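# Transfer 96-well plate from nest N1 to nest N2

## Task

Take the 96-well plate out of plate nest N1 and set it into plate nest N2 so it rests level within that nest's locating features, oriented so well A1 (the plate's clipped corner) lies at the nest corner labelled A1; then open the gripper and withdraw the hand away from the plate.

## Robot and tools

Robot and frame. Two arms, left_arm and right_arm, each ending in a parallel gripper. All printed poses use one shared scene frame: origin on the table surface midway between the arms, +z upward, +x pointing away from the robot over the table, and left_arm sitting on the +y side. The names left and right refer to arms, not to image sides. Arm bases (URDF root): left_arm at (-0.012, +0.284, 0) m, quat_wxyz (+0.996, 0, 0, -0.089); right_arm at (+0.034, -0.350, 0) m, quat_wxyz (+0.995, 0, 0, +0.097). Looking from the arms toward the table, N1 is the left nest and N2 the right one. The plate has one cut-off corner; that is where well A1 sits.

Gripper. Fingers extend along the gripper's +z axis and close along its y axis. end_effector_position is the point between the finger pads, roughly 1 cm back from the tips. Joint ranges (rad): waist -2.880..2.880, shoulder 0..3.142, elbow 0..3.019, wrist pitch -1.693..1.571, wrist yaw -1.571..1.571, wrist roll -2.094..2.094.

Row layout (used by execute_actions and move). One flat list of 14 numbers covering both arms, each in [-1, 1]: left_arm dx, dy, dz, rx, ry, rz, opening, then right_arm dx, dy, dz, rx, ry, rz, opening. Send all 14 even if one arm is idle. dx..rz are an offset, not a pose: they are expressed in that gripper's own axes and measured from the gripper's measured pose at the start of the action (for move, from the pose in the latest result). Scale: 1.0 equals 0.6 m of travel or 180 degrees; rx, ry, rz form a single rotation vector. The opening entry is absolute, not an offset: +1 fully open (0.094 m), -1 closed.

execute_actions(actions): actions is a list of actions run in sequence; each action is a table of up to 15 rows, one row per 1/30 s control step, so each action lasts 0.5 s; if fewer rows are given the final row repeats. Every row in an action is relative to the action's starting pose, not to the row before. An empty list just returns state and images.

move(target, speed, blocking): target is one 14-number row as above. The gripper follows a straight line toward it; both arms finish together, over 0.5 to 10 s (cut off at 10 s). speed is top path speed in m/s, 0.002 to 0.5, default 0.25; rotation is capped at twice that value in rad/s. Rotation goes the short way. Paths ignore obstacles and the other arm. Opening is applied at the start. With blocking=false the result comes after 0.5 s while motion continues; other moves and execute_actions are refused until a result shows the end, so use wait or stop. The result adds a move: line with the ending (done, off_target, moving, held, fault), any limits (paced = the sent pose was clipped; held = a check blocked steps, after which the arm may speed up sharply), and each gripper's distance from its target.

wait(seconds): 0 to 10; lets time pass with the last commands held; returns early if a running move ends. stop(): brakes a running move (needs stopping distance, more at speed); fingers keep moving. zoom_image(camera, region): camera is one of cam_head_left, cam_head_right, cam_high, cam_low, cam_left_wrist, cam_right_wrist; region is [x0, y0, x1, y1] pixels from the top-left, at most 504 by 504. read_manual(section): only "licences"; moves nothing. finished_scene(scene): ends the given scene irreversibly once the robot has held the last command; the plate must be placed and staying there.

Results. The state line lists each gripper's end_effector_position (m) and end_effector_quat_wxyz; at long reach these can be a bit off. Hand target lines give where the controller is currently driving each gripper. grip_measured reports the finger opening on the command scale; the last Joint positions value is the opening in metres. Action results also list positions at some steps; HELD with an arm label means that arm's row was partly held back. pose unreachable means the clearance check altered or blocked the command for the named arm. FAULT lines mean an arm stopped. MOTOR HOT appears from 85 °C; at 100 °C an OVER-TEMPERATURE FAULT drops that arm and its load, so don't hold the plate longer than needed. Images come in camera order: cam_head_left, cam_head_right, cam_high, cam_low (672x504), then the two wrist cameras (504x504); calibration changes are listed when they occur.

Control behaviour. Each step the commanded pose is limited to within 70 mm and 16 degrees of the measured pose, so big offsets take several actions; after an action the arm continues only up to its last clipped pose. Position is favoured over orientation when both can't be met. Arms tend to finish a centimetre or more low, and zero offsets let them droop further; to keep an arm in place, send the correction back to its desired pose in the first call of a reply, then zeros, raising the aim if it still sags. Offsets of a few mm may not move the hand. Because offsets start from measured poses, repeating a small push into something rigid does not add force, but into something yielding it does.

Gripping. To hold, command an opening below grip_measured; about 0.03 below gives a firm hold, less gives a lighter one. Each gripper reading may be off by about 1 mm, consistently. Pad force tops out near 50 to 62 N.

Avoid: dropping the plate from more than a few millimetres (a short drop while placing is fine), knocking anything off the table, arms colliding or pressing on each other, fast impacts and deep pushes past contact. Occasionally a loose object may be nudged by an outside disturbance. The simulation keeps running while you compose replies, holding the last command; less robot time and smoother, lower-effort motion are better.

Each tool is called after "Emit:" as name(argument=value, ...) on one line, values as JSON.

## Session

I'll start by looking at the current state of the scene.

Emit:
execute_actions(actions=[])

Scene clock: 0.00 s.
left_arm: end_effector_position=(+0.0740, +0.0612, +0.2064) grip_measured=+1.000 end_effector_quat_wxyz=(-0.030, +0.530, +0.838, -0.128) | right_arm: end_effector_position=(+0.4455, -0.4285, +0.2707) grip_measured=+1.000 end_effector_quat_wxyz=(+0.113, +0.385, +0.893, -0.204)
Joint positions: left_arm=[-0.837  0.898  0.838 -1.452  0.257  0.103  0.094] | right_arm=[-0.195  1.386  1.34  -1.474  0.469  0.802  0.094]
Joint velocities: left_arm=[-0.005 -0.005 -0.012  0.002 -0.095  0.007  0.   ] | right_arm=[-0.015 -0.005 -0.012 -0.017  0.022 -0.022  0.   ]
Motor temperatures (°C, as the motors report them): left_arm=[30 32 30 33 32 31] | right_arm=[30 32 30 32 31 32]
Hand target (left_arm): +0.078, +0.055, +0.217; -0.018, +0.531, +0.837, -0.134
Hand target (right_arm): +0.451, -0.428, +0.279; +0.123, +0.388, +0.891, -0.200

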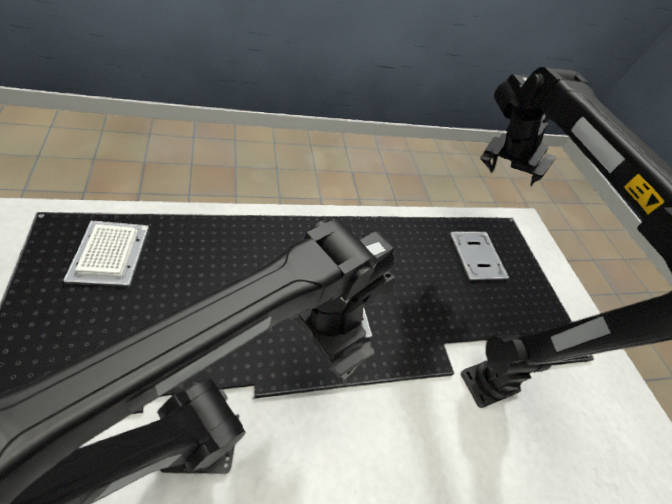

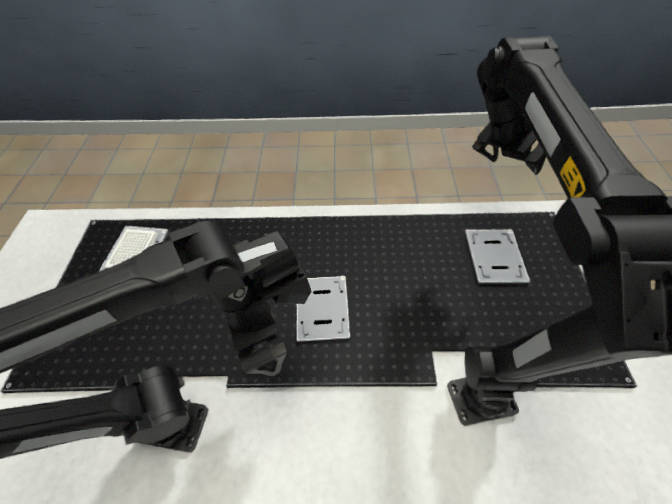

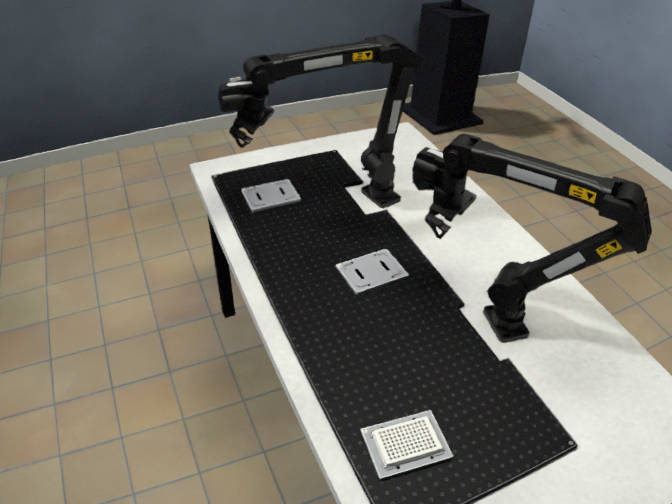

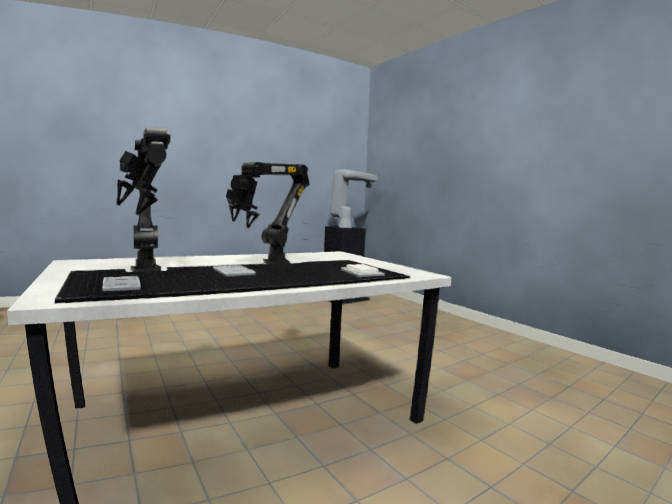

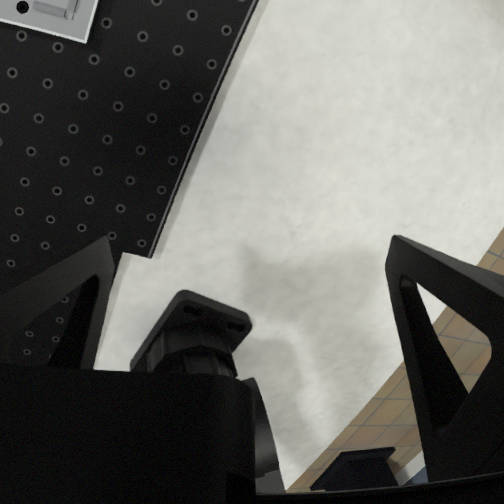

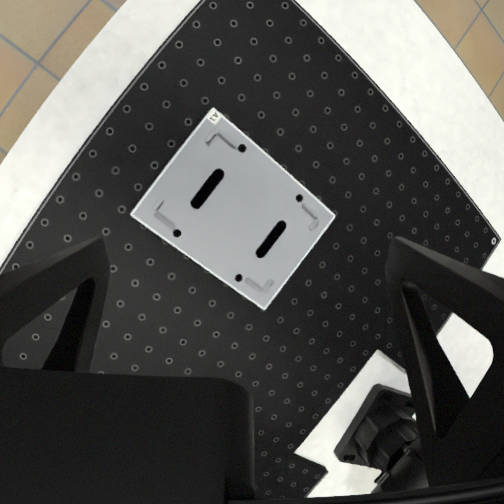

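Emit:
zoom_image(camera="cam_head_left", region=[50, 210, 170, 300])

Emit:
zoom_image(camera="cam_high", region=[345, 395, 465, 485])

Emit:
zoom_image(camera="cam_right_wrist", region=[120, 95, 350, 325])

Emit:
zoom_image(camera="cam_head_right", region=[280, 265, 380, 350])

Emit:
zoom_image(camera="cam_high", region=[320, 235, 420, 305])

Emit:
zoom_image(camera="cam_head_right", region=[450, 215, 550, 295])

Region (50, 210, 170, 300) of cam_head_left's 672x504 image, scaled by 4.200, with more detail than that image has; it fills the top 378 rows of this view, and the rest is white.

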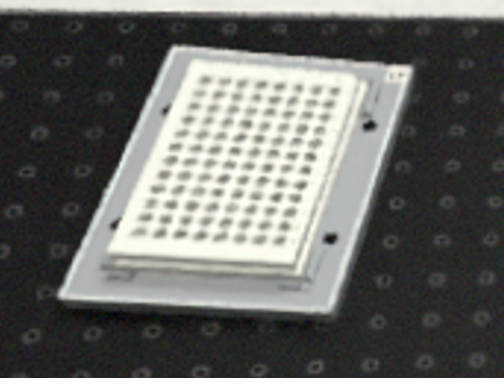

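Region (345, 395, 465, 485) of cam_high's 672x504 image, scaled by 4.200, with more detail than that image has; it fills the top 378 rows of this view, and the rest is white.

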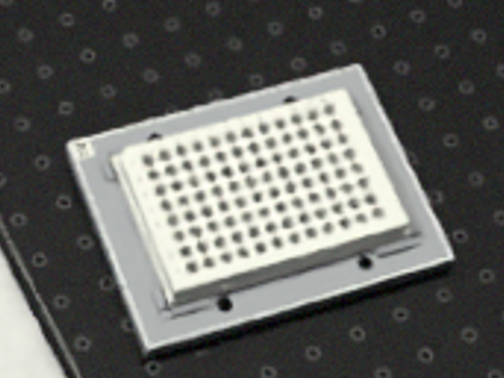

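Region (120, 95, 350, 325) of cam_right_wrist's 504x504 image, scaled by 2.191, with more detail than that image has.

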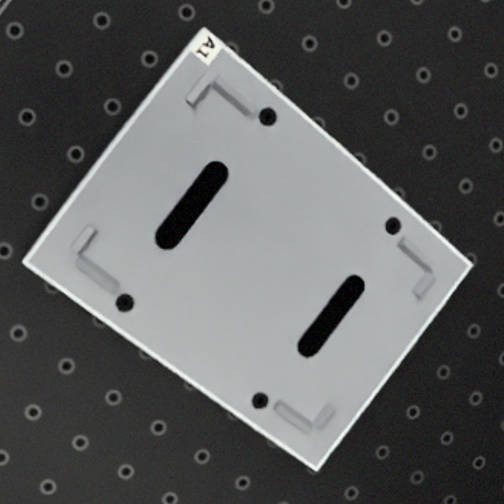

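Region (280, 265, 380, 350) of cam_head_right's 672x504 image, scaled by 5.040, with more detail than that image has; it fills the top 428 rows of this view, and the rest is white.

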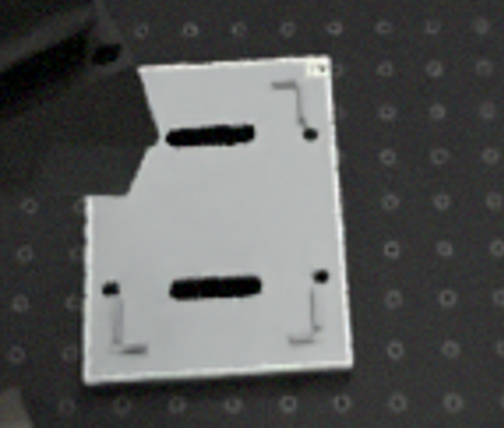

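Region (320, 235, 420, 305) of cam_high's 672x504 image, scaled by 5.040, with more detail than that image has; it fills the top 353 rows of this view, and the rest is white.

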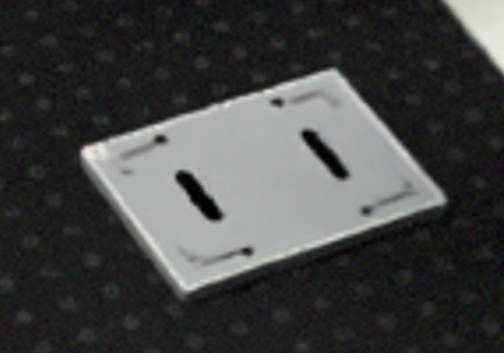

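Region (450, 215, 550, 295) of cam_head_right's 672x504 image, scaled by 5.040, with more detail than that image has; it fills the top 403 rows of this view, and the rest is white.

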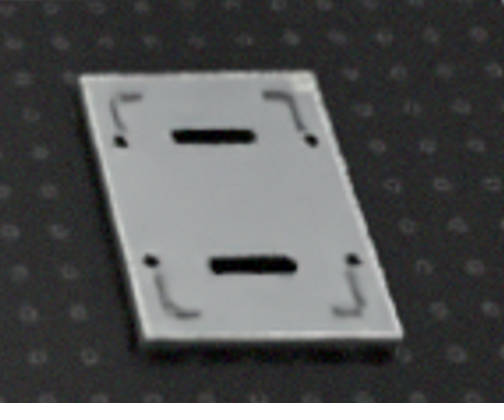

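Emit:
move(target=[0.3872,0.8201,-0.1288,-0.0863,-0.0140,-0.3127,1, 0.1253,-0.0517,0.2101,-0.1358,0.0731,-0.2618,1], speed=0.3)

Scene clock: 9.87 s.
left_arm: end_effector_position=(+0.4035, +0.4847, +0.1334) grip_measured=+1.000 end_effector_quat_wxyz=(-0.014, +0.076, +0.997, +0.000) | right_arm: end_effector_position=(+0.3770, -0.4534, +0.1465) grip_measured=+1.000 end_effector_quat_wxyz=(+0.006, -0.011, +1.000, -0.002)
Joint positions: left_arm=[ 0.625  1.616  1.278 -1.257 -0.015  0.598  0.094] | right_arm=[-0.485  1.32   0.995 -1.234  0.001 -0.313  0.094]
Joint velocities: left_arm=[-0.005  0.005 -0.007 -0.007  0.007 -0.007  0.   ] | right_arm=[ 0.005 -0.005  0.012 -0.007 -0.022 -0.022  0.   ]
Motor temperatures (°C, as the motors report them): left_arm=[30 32 34 33 32 31] | right_arm=[30 33 32 32 31 32]
Hand target (left_arm): +0.421, +0.495, +0.151; +0.011, +0.069, +0.997, +0.016
Hand target (right_arm): +0.377, -0.456, +0.140; +0.003, -0.012, +1.000, -0.000
Off the commanded pose (left_arm): 0.018 m, 2 deg.
Off the commanded pose (right_arm): 0.007 m, 1 deg.
move: off_target (left_arm)
camera_calibration (this result's frames):
cam_left_wrist: T_world_to_cam=[[-0.170723, -0.985318, 0.00143392, 0.552205], [-0.787867, 0.137385, 0.600326, 0.176733], [-0.591709, 0.10136, -0.799754, 0.414899], [0, 0, 0, 1]] pos_world=[0.479016, 0.477763, 0.224928]
cam_right_wrist: T_world_to_cam=[[0.0408275, -0.999069, 0.0139346, -0.4725], [-0.813975, -0.025169, 0.580354, 0.216806], [-0.579463, -0.0350368, -0.814245, 0.442524], [0, 0, 0, 1]] pos_world=[0.452192, -0.451099, 0.241083]

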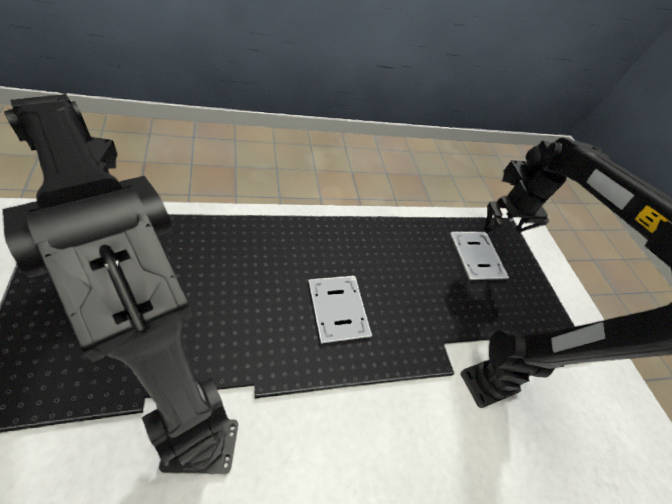

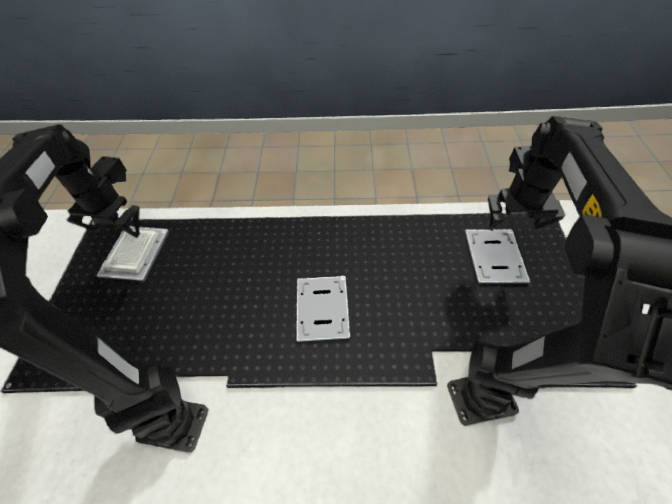

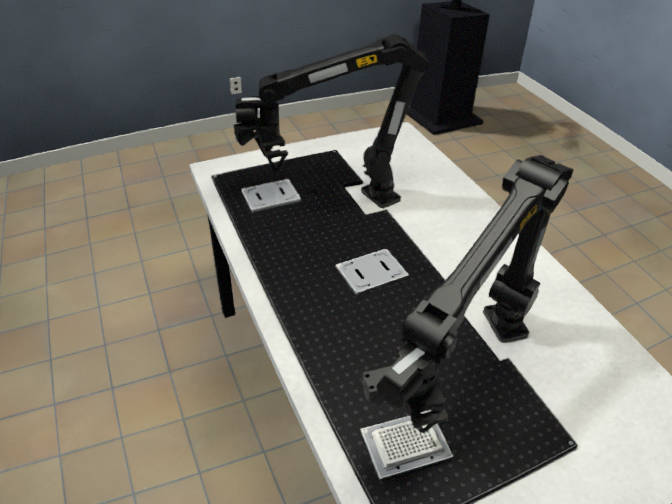

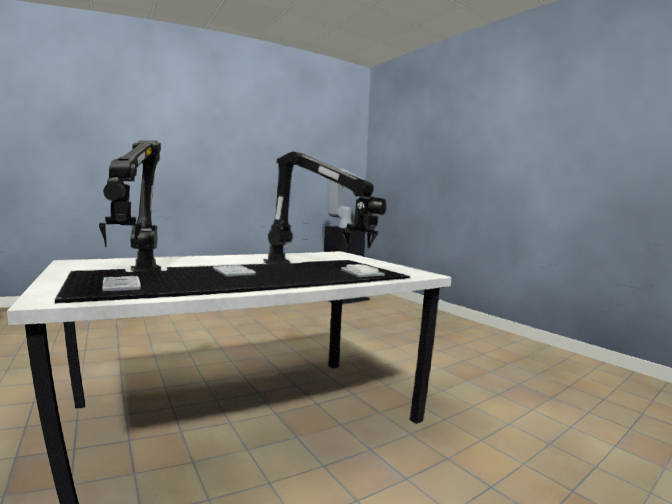

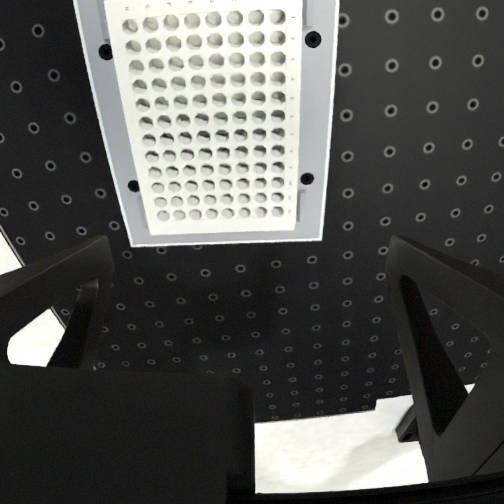

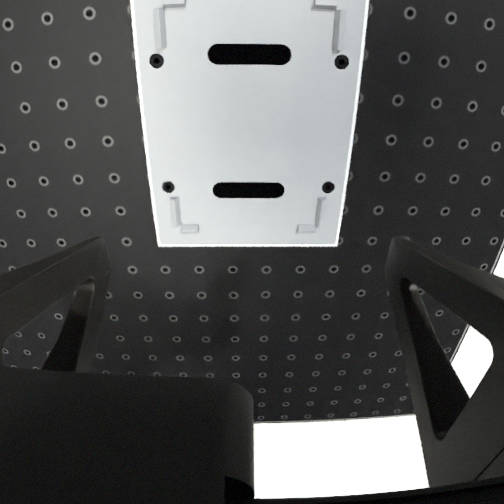

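Emit:
zoom_image(camera="cam_left_wrist", region=[60, 0, 420, 280])

Emit:
zoom_image(camera="cam_right_wrist", region=[70, 0, 430, 280])

Region (60, 0, 420, 280) of cam_left_wrist's 504x504 image, scaled by 1.400, with more detail than that image has.

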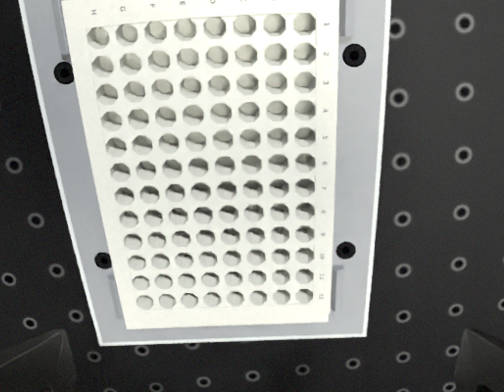

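Region (70, 0, 430, 280) of cam_right_wrist's 504x504 image, scaled by 1.400, with more detail than that image has.

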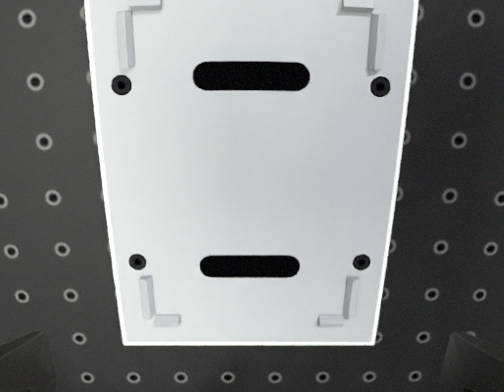

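Emit:
zoom_image(camera="cam_left_wrist", region=[70, 210, 150, 290])

Emit:
zoom_image(camera="cam_left_wrist", region=[350, 210, 430, 290])

Emit:
zoom_image(camera="cam_right_wrist", region=[70, 210, 150, 290])

Emit:
zoom_image(camera="cam_right_wrist", region=[350, 210, 430, 290])

Region (70, 210, 150, 290) of cam_left_wrist's 504x504 image, scaled by 6.300, with more detail than that image has.

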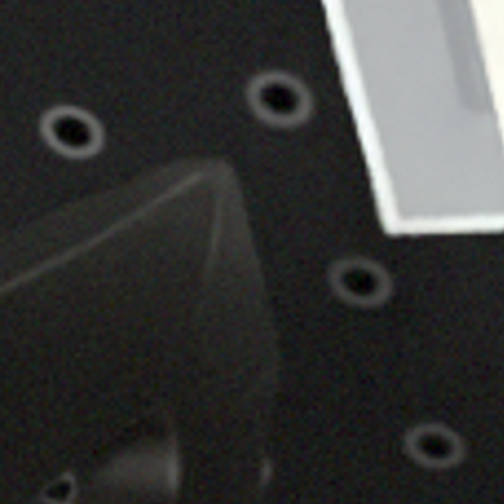

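Region (350, 210, 430, 290) of cam_left_wrist's 504x504 image, scaled by 6.300, with more detail than that image has.

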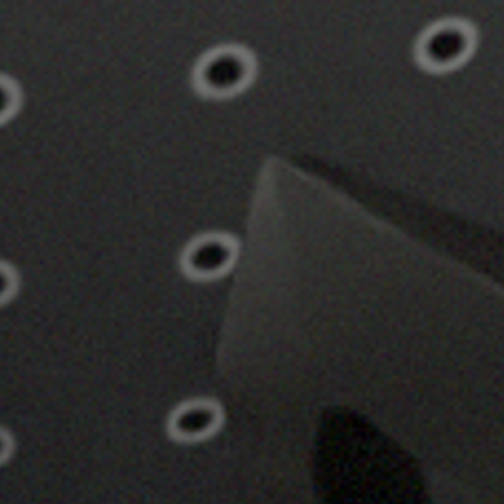

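Region (70, 210, 150, 290) of cam_right_wrist's 504x504 image, scaled by 6.300, with more detail than that image has.

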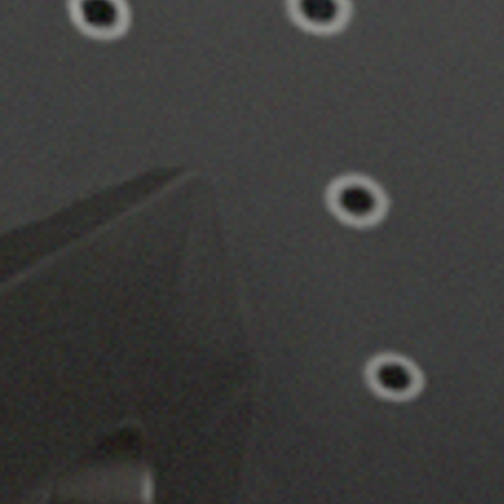

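Region (350, 210, 430, 290) of cam_right_wrist's 504x504 image, scaled by 6.300, with more detail than that image has.

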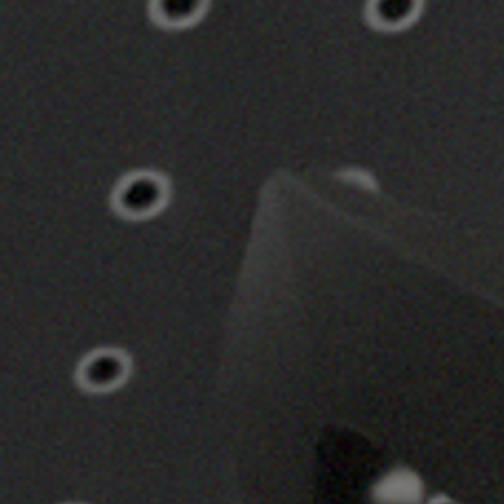

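Emit:
move(target=[-0.0268,0.0302,0.0966,0,-0.0127,-0.0119,1, -0.0092,-0.0017,0.1193,0,0.0038,0.0014,1], speed=0.12)

Scene clock: 16.23 s.
left_arm: end_effector_position=(+0.4187, +0.4955, +0.0784) grip_measured=+1.000 end_effector_quat_wxyz=(+0.002, +0.067, +0.998, -0.002) | right_arm: end_effector_position=(+0.3818, -0.4549, +0.0792) grip_measured=+1.000 end_effector_quat_wxyz=(-0.000, -0.012, +1.000, -0.001)
Joint positions: left_arm=[ 0.639  1.702  1.233 -1.1    0.005  0.594  0.094] | right_arm=[-0.485  1.42   0.9   -1.049  0.002 -0.314  0.094]
Joint velocities: left_arm=[-0.015  0.005 -0.027 -0.002  0.022 -0.007  0.   ] | right_arm=[-0.015  0.005 -0.027 -0.002  0.037  0.007  0.   ]
Motor temperatures (°C, as the motors report them): left_arm=[30 32 35 33 32 31] | right_arm=[30 33 32 32 31 32]
Hand target (left_arm): +0.419, +0.501, +0.075; +0.006, +0.058, +0.998, -0.000
Hand target (right_arm): +0.383, -0.455, +0.075; -0.000, -0.009, +1.000, -0.002
Off the commanded pose (left_arm): 0.006 m, 1 deg.
Off the commanded pose (right_arm): 0.004 m, 0 deg.
move: done
camera_calibration (this result's frames):
cam_left_wrist: T_world_to_cam=[[-0.153638, -0.988124, 0.0026381, 0.559599], [-0.808174, 0.127194, 0.575044, 0.235789], [-0.568551, 0.0862168, -0.818118, 0.378054], [0, 0, 0, 1]] pos_world=[0.491477, 0.490367, 0.172228]
cam_right_wrist: T_world_to_cam=[[0.0421042, -0.999057, 0.0105671, -0.473493], [-0.807467, -0.0277972, 0.589257, 0.255398], [-0.588408, -0.0333427, -0.807877, 0.394139], [0, 0, 0, 1]] pos_world=[0.458076, -0.452805, 0.172924]

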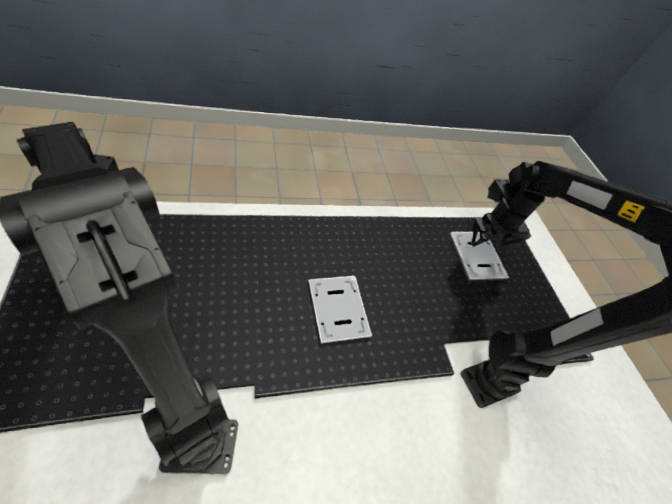

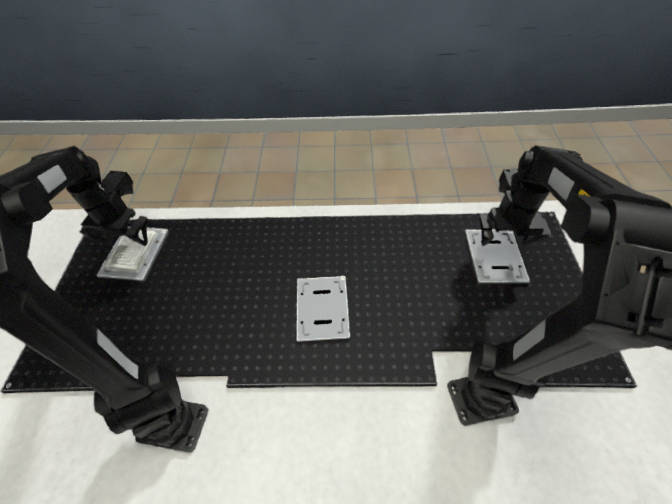

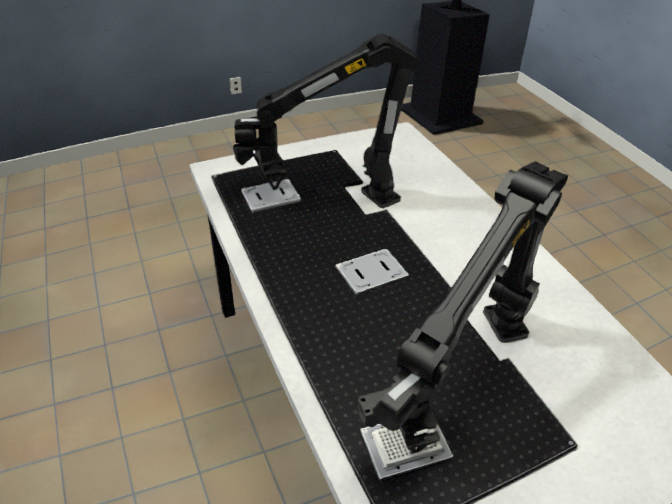

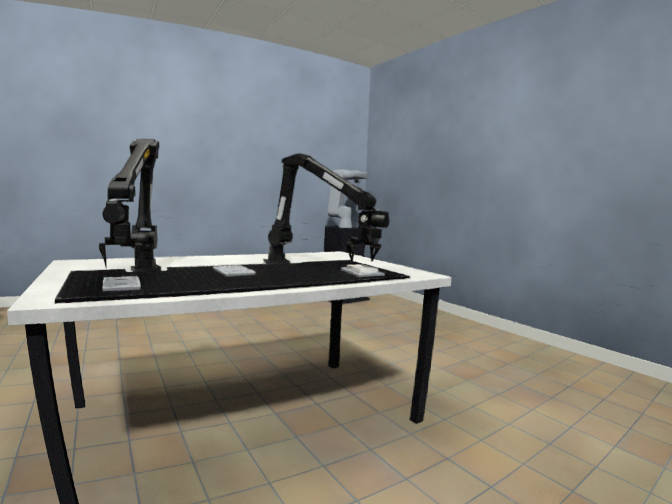

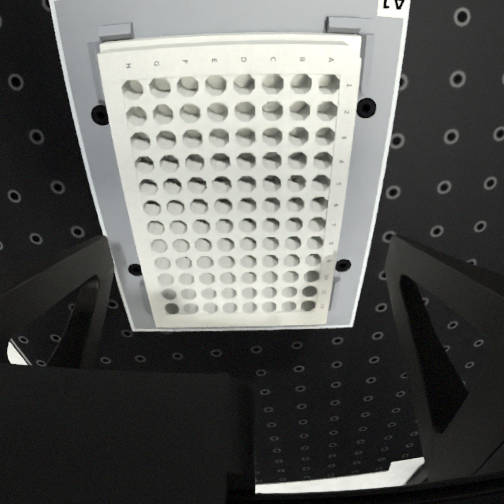

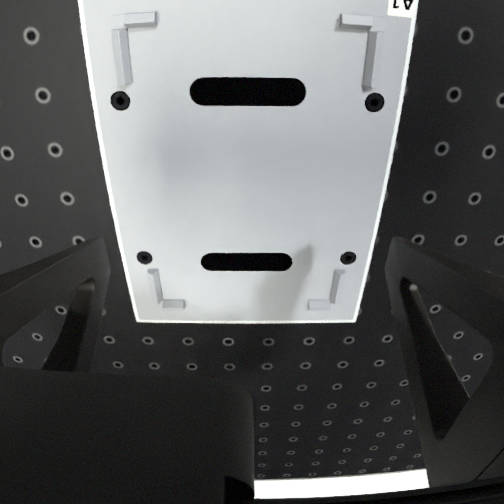

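Emit:
zoom_image(camera="cam_left_wrist", region=[70, 0, 420, 340])

Emit:
zoom_image(camera="cam_right_wrist", region=[70, 0, 420, 340])

Region (70, 0, 420, 340) of cam_left_wrist's 504x504 image, scaled by 1.440, with more detail than that image has; it fills the top 490 rows of this view, and the rest is white.

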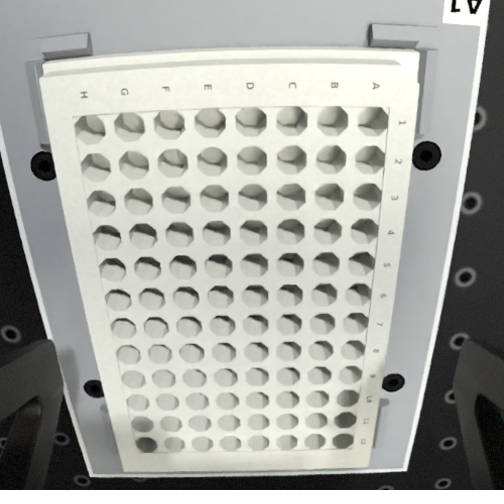

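Region (70, 0, 420, 340) of cam_right_wrist's 504x504 image, scaled by 1.440, with more detail than that image has; it fills the top 490 rows of this view, and the rest is white.

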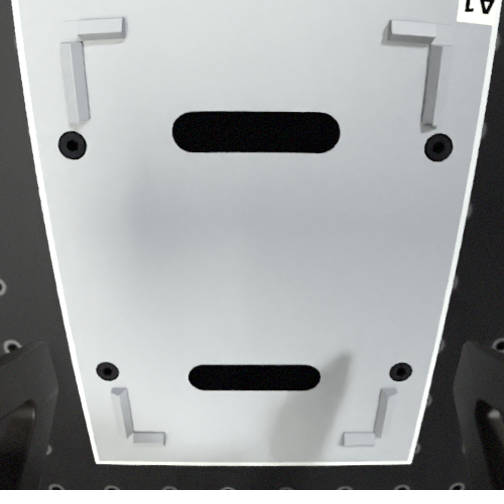

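Emit:
move(target=[0.0047,0.0182,0.029,0,-0.016,-0.0111,1, 0,0,-0.003,0,0,0,1], speed=0.06)

Scene clock: 21.40 s.
left_arm: end_effector_position=(+0.4169, +0.5026, +0.0658) grip_measured=+1.000 end_effector_quat_wxyz=(+0.023, +0.055, +0.998, -0.004) | right_arm: end_effector_position=(+0.3818, -0.4549, +0.0792) grip_measured=+1.000 end_effector_quat_wxyz=(-0.000, -0.011, +1.000, -0.001)
Joint positions: left_arm=[ 0.663  1.702  1.195 -1.028  0.03   0.594  0.094] | right_arm=[-0.485  1.42   0.9   -1.049  0.002 -0.314  0.094]
Joint velocities: left_arm=[ 0.015  0.005 -0.007  0.007 -0.022  0.051  0.   ] | right_arm=[ 0.005 -0.005  0.017  0.007  0.095  0.022  0.   ]
Motor temperatures (°C, as the motors report them): left_arm=[30 32 35 33 32 31] | right_arm=[30 33 32 32 31 32]
Hand target (left_arm): +0.417, +0.507, +0.061; +0.027, +0.050, +0.998, -0.003
Hand target (right_arm): +0.382, -0.455, +0.081; -0.000, -0.011, +1.000, -0.001
Off the commanded pose (left_arm): 0.006 m, 1 deg.
Off the commanded pose (right_arm): 0.002 m, 0 deg.
move: done
camera_calibration (this result's frames):
cam_left_wrist: T_world_to_cam=[[-0.130075, -0.991497, 0.00376184, 0.558218], [-0.834549, 0.111532, 0.539526, 0.261939], [-0.535358, 0.0670394, -0.841961, 0.363469], [0, 0, 0, 1]] pos_world=[0.485798, 0.49989, 0.162604]
cam_right_wrist: T_world_to_cam=[[0.041723, -0.999073, 0.0105671, -0.473355], [-0.807478, -0.0274892, 0.589256, 0.255542], [-0.58842, -0.0331183, -0.807877, 0.394246], [0, 0, 0, 1]] pos_world=[0.458077, -0.452834, 0.172924]

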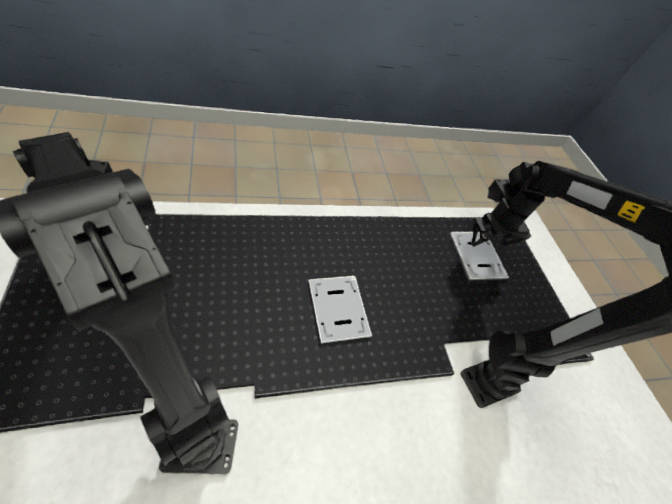

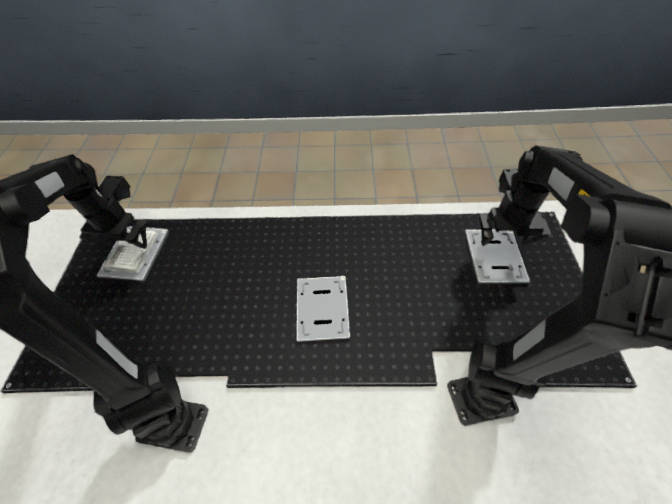

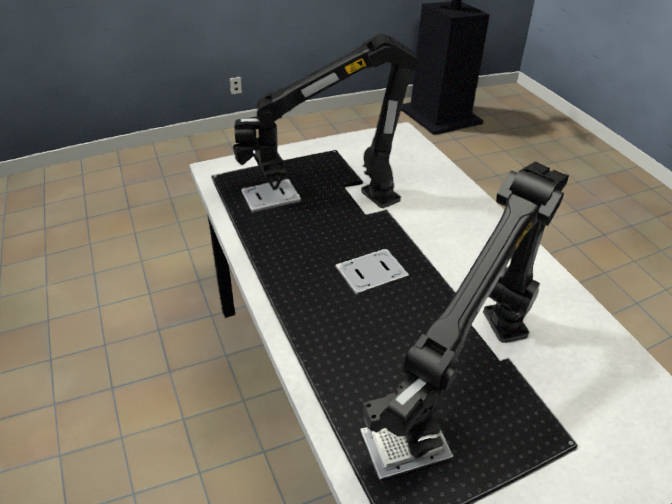

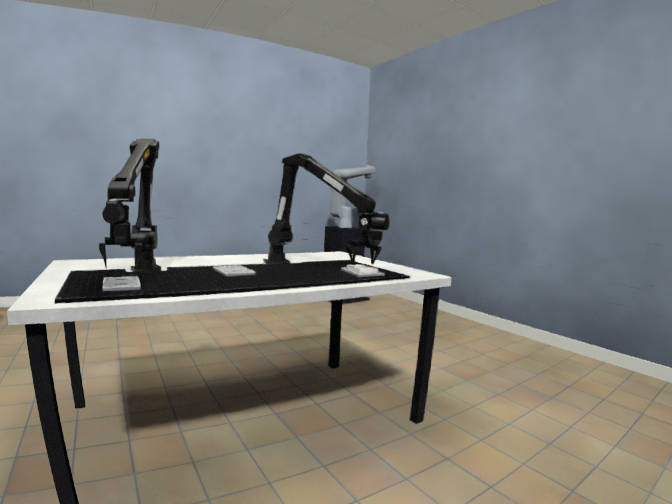

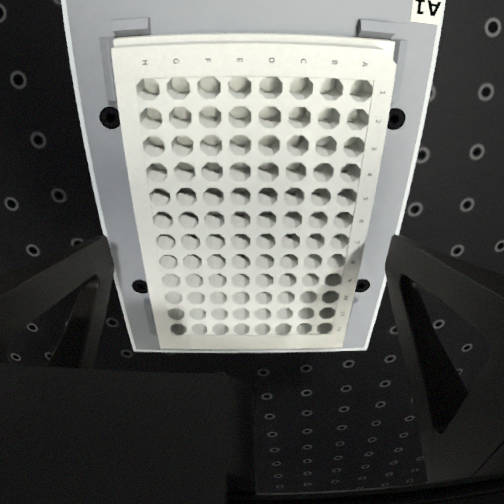

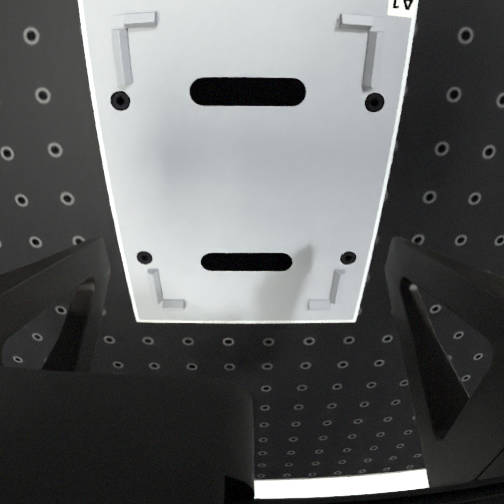

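Emit:
zoom_image(camera="cam_left_wrist", region=[80, 10, 430, 360])

Region (80, 10, 430, 360) of cam_left_wrist's 504x504 image, scaled by 1.440, with more detail than that image has.

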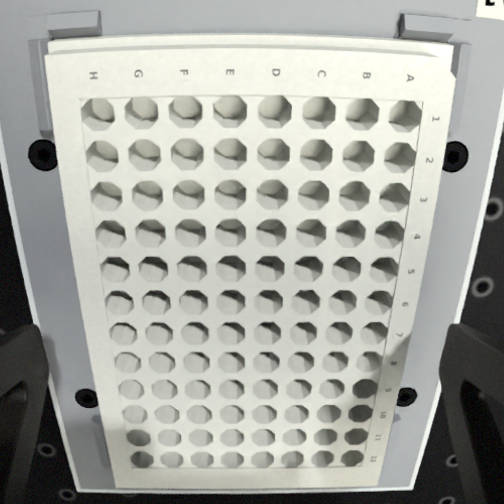

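Emit:
move(target=[-0.002,0,0.039,0,-0.002,0,1, 0,0,-0.003,0,0,0,1], speed=0.05)

Scene clock: 23.43 s.
left_arm: end_effector_position=(+0.4167, +0.5023, +0.0488) grip_measured=+1.000 end_effector_quat_wxyz=(+0.024, +0.055, +0.998, -0.004) | right_arm: end_effector_position=(+0.3818, -0.4549, +0.0792) grip_measured=+1.000 end_effector_quat_wxyz=(-0.000, -0.011, +1.000, -0.001)
Joint positions: left_arm=[ 0.663  1.723  1.172 -0.982  0.031  0.594  0.094] | right_arm=[-0.485  1.42   0.9   -1.049  0.002 -0.314  0.094]
Joint velocities: left_arm=[-0.005  0.005  0.007 -0.012  0.007 -0.007  0.   ] | right_arm=[-0.024 -0.005 -0.002 -0.002 -0.051 -0.007  0.   ]
Motor temperatures (°C, as the motors report them): left_arm=[30 32 34 33 32 31] | right_arm=[30 33 33 32 31 32]
Hand target (left_arm): +0.419, +0.502, +0.042; +0.026, +0.055, +0.998, -0.004
Hand target (right_arm): +0.382, -0.455, +0.081; -0.000, -0.011, +1.000, -0.001
Off the commanded pose (left_arm): 0.007 m, 0 deg.
Off the commanded pose (right_arm): 0.002 m, 0 deg.
move: done
camera_calibration (this result's frames):
cam_left_wrist: T_world_to_cam=[[-0.130125, -0.991491, 0.00359767, 0.557957], [-0.835741, 0.111635, 0.537657, 0.271504], [-0.533484, 0.0669558, -0.843156, 0.348409], [0, 0, 0, 1]] pos_world=[0.485382, 0.499572, 0.14578]
cam_right_wrist: T_world_to_cam=[[0.041723, -0.999073, 0.0105671, -0.473355], [-0.807478, -0.0274892, 0.589256, 0.255542], [-0.58842, -0.0331183, -0.807877, 0.394246], [0, 0, 0, 1]] pos_world=[0.458077, -0.452834, 0.172924]

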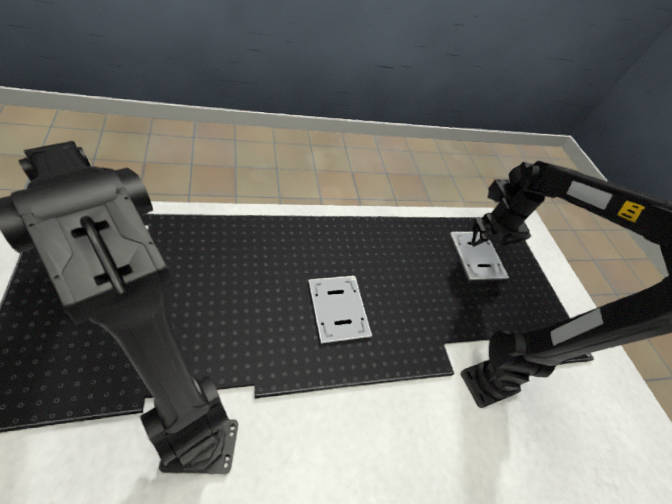

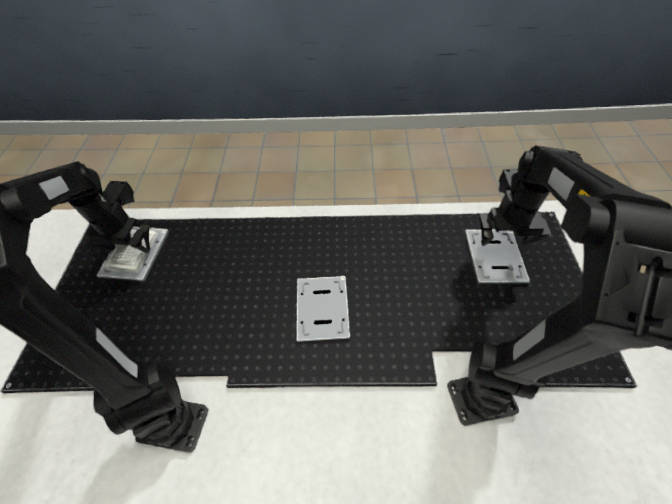

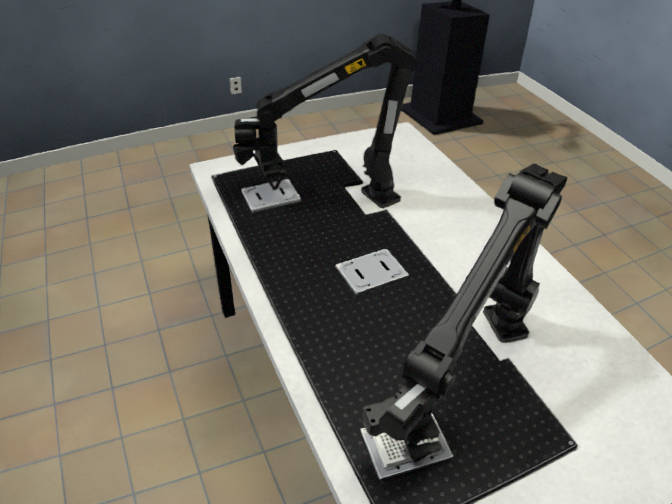

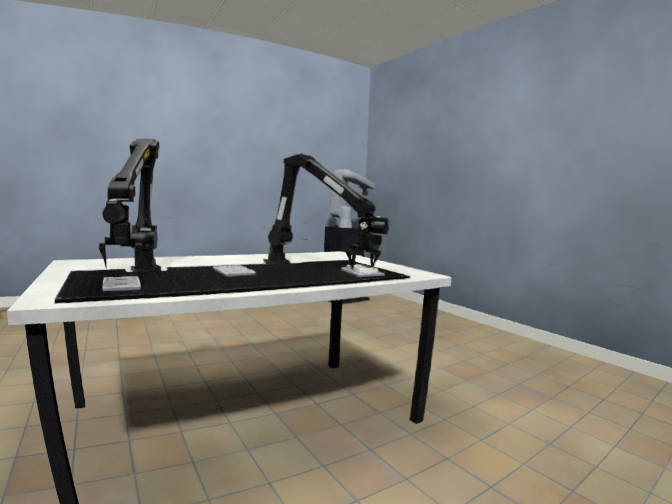

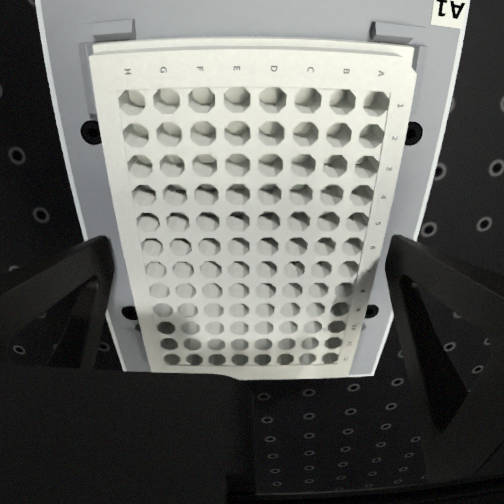

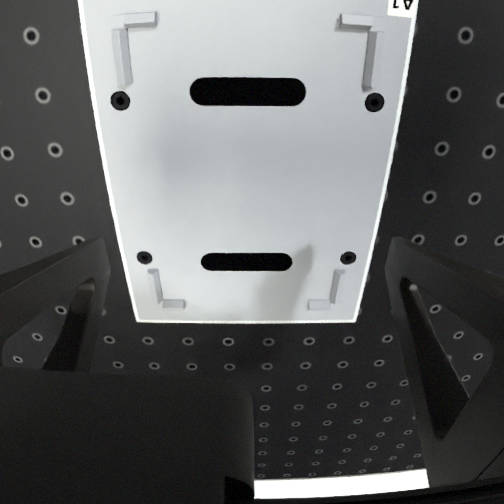

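Emit:
zoom_image(camera="cam_low", region=[330, 240, 400, 285])

Emit:
zoom_image(camera="cam_high", region=[350, 400, 470, 490])

Emit:
zoom_image(camera="cam_left_wrist", region=[70, 20, 440, 380])

Region (330, 240, 400, 285) of cam_low's 672x504 image, scaled by 7.200, with more detail than that image has; it fills the top 324 rows of this view, and the rest is white.

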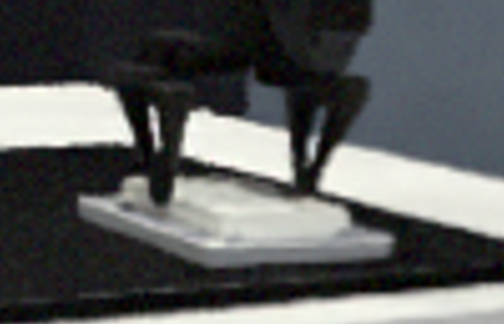

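Region (350, 400, 470, 490) of cam_high's 672x504 image, scaled by 4.200, with more detail than that image has; it fills the top 378 rows of this view, and the rest is white.

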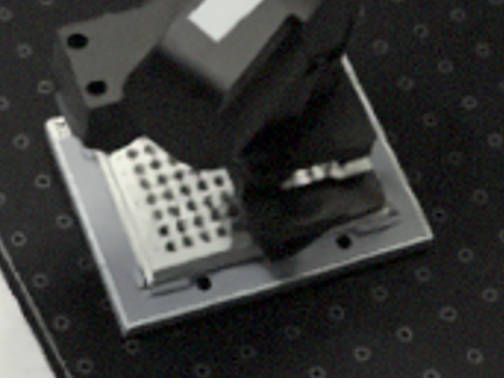

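Region (70, 20, 440, 380) of cam_left_wrist's 504x504 image, scaled by 1.362, with more detail than that image has; it fills the top 490 rows of this view, and the rest is white.

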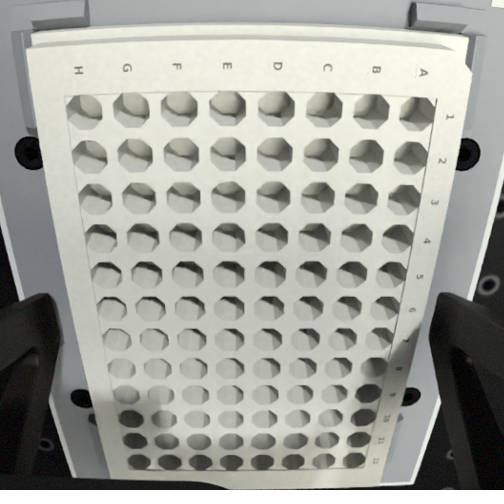

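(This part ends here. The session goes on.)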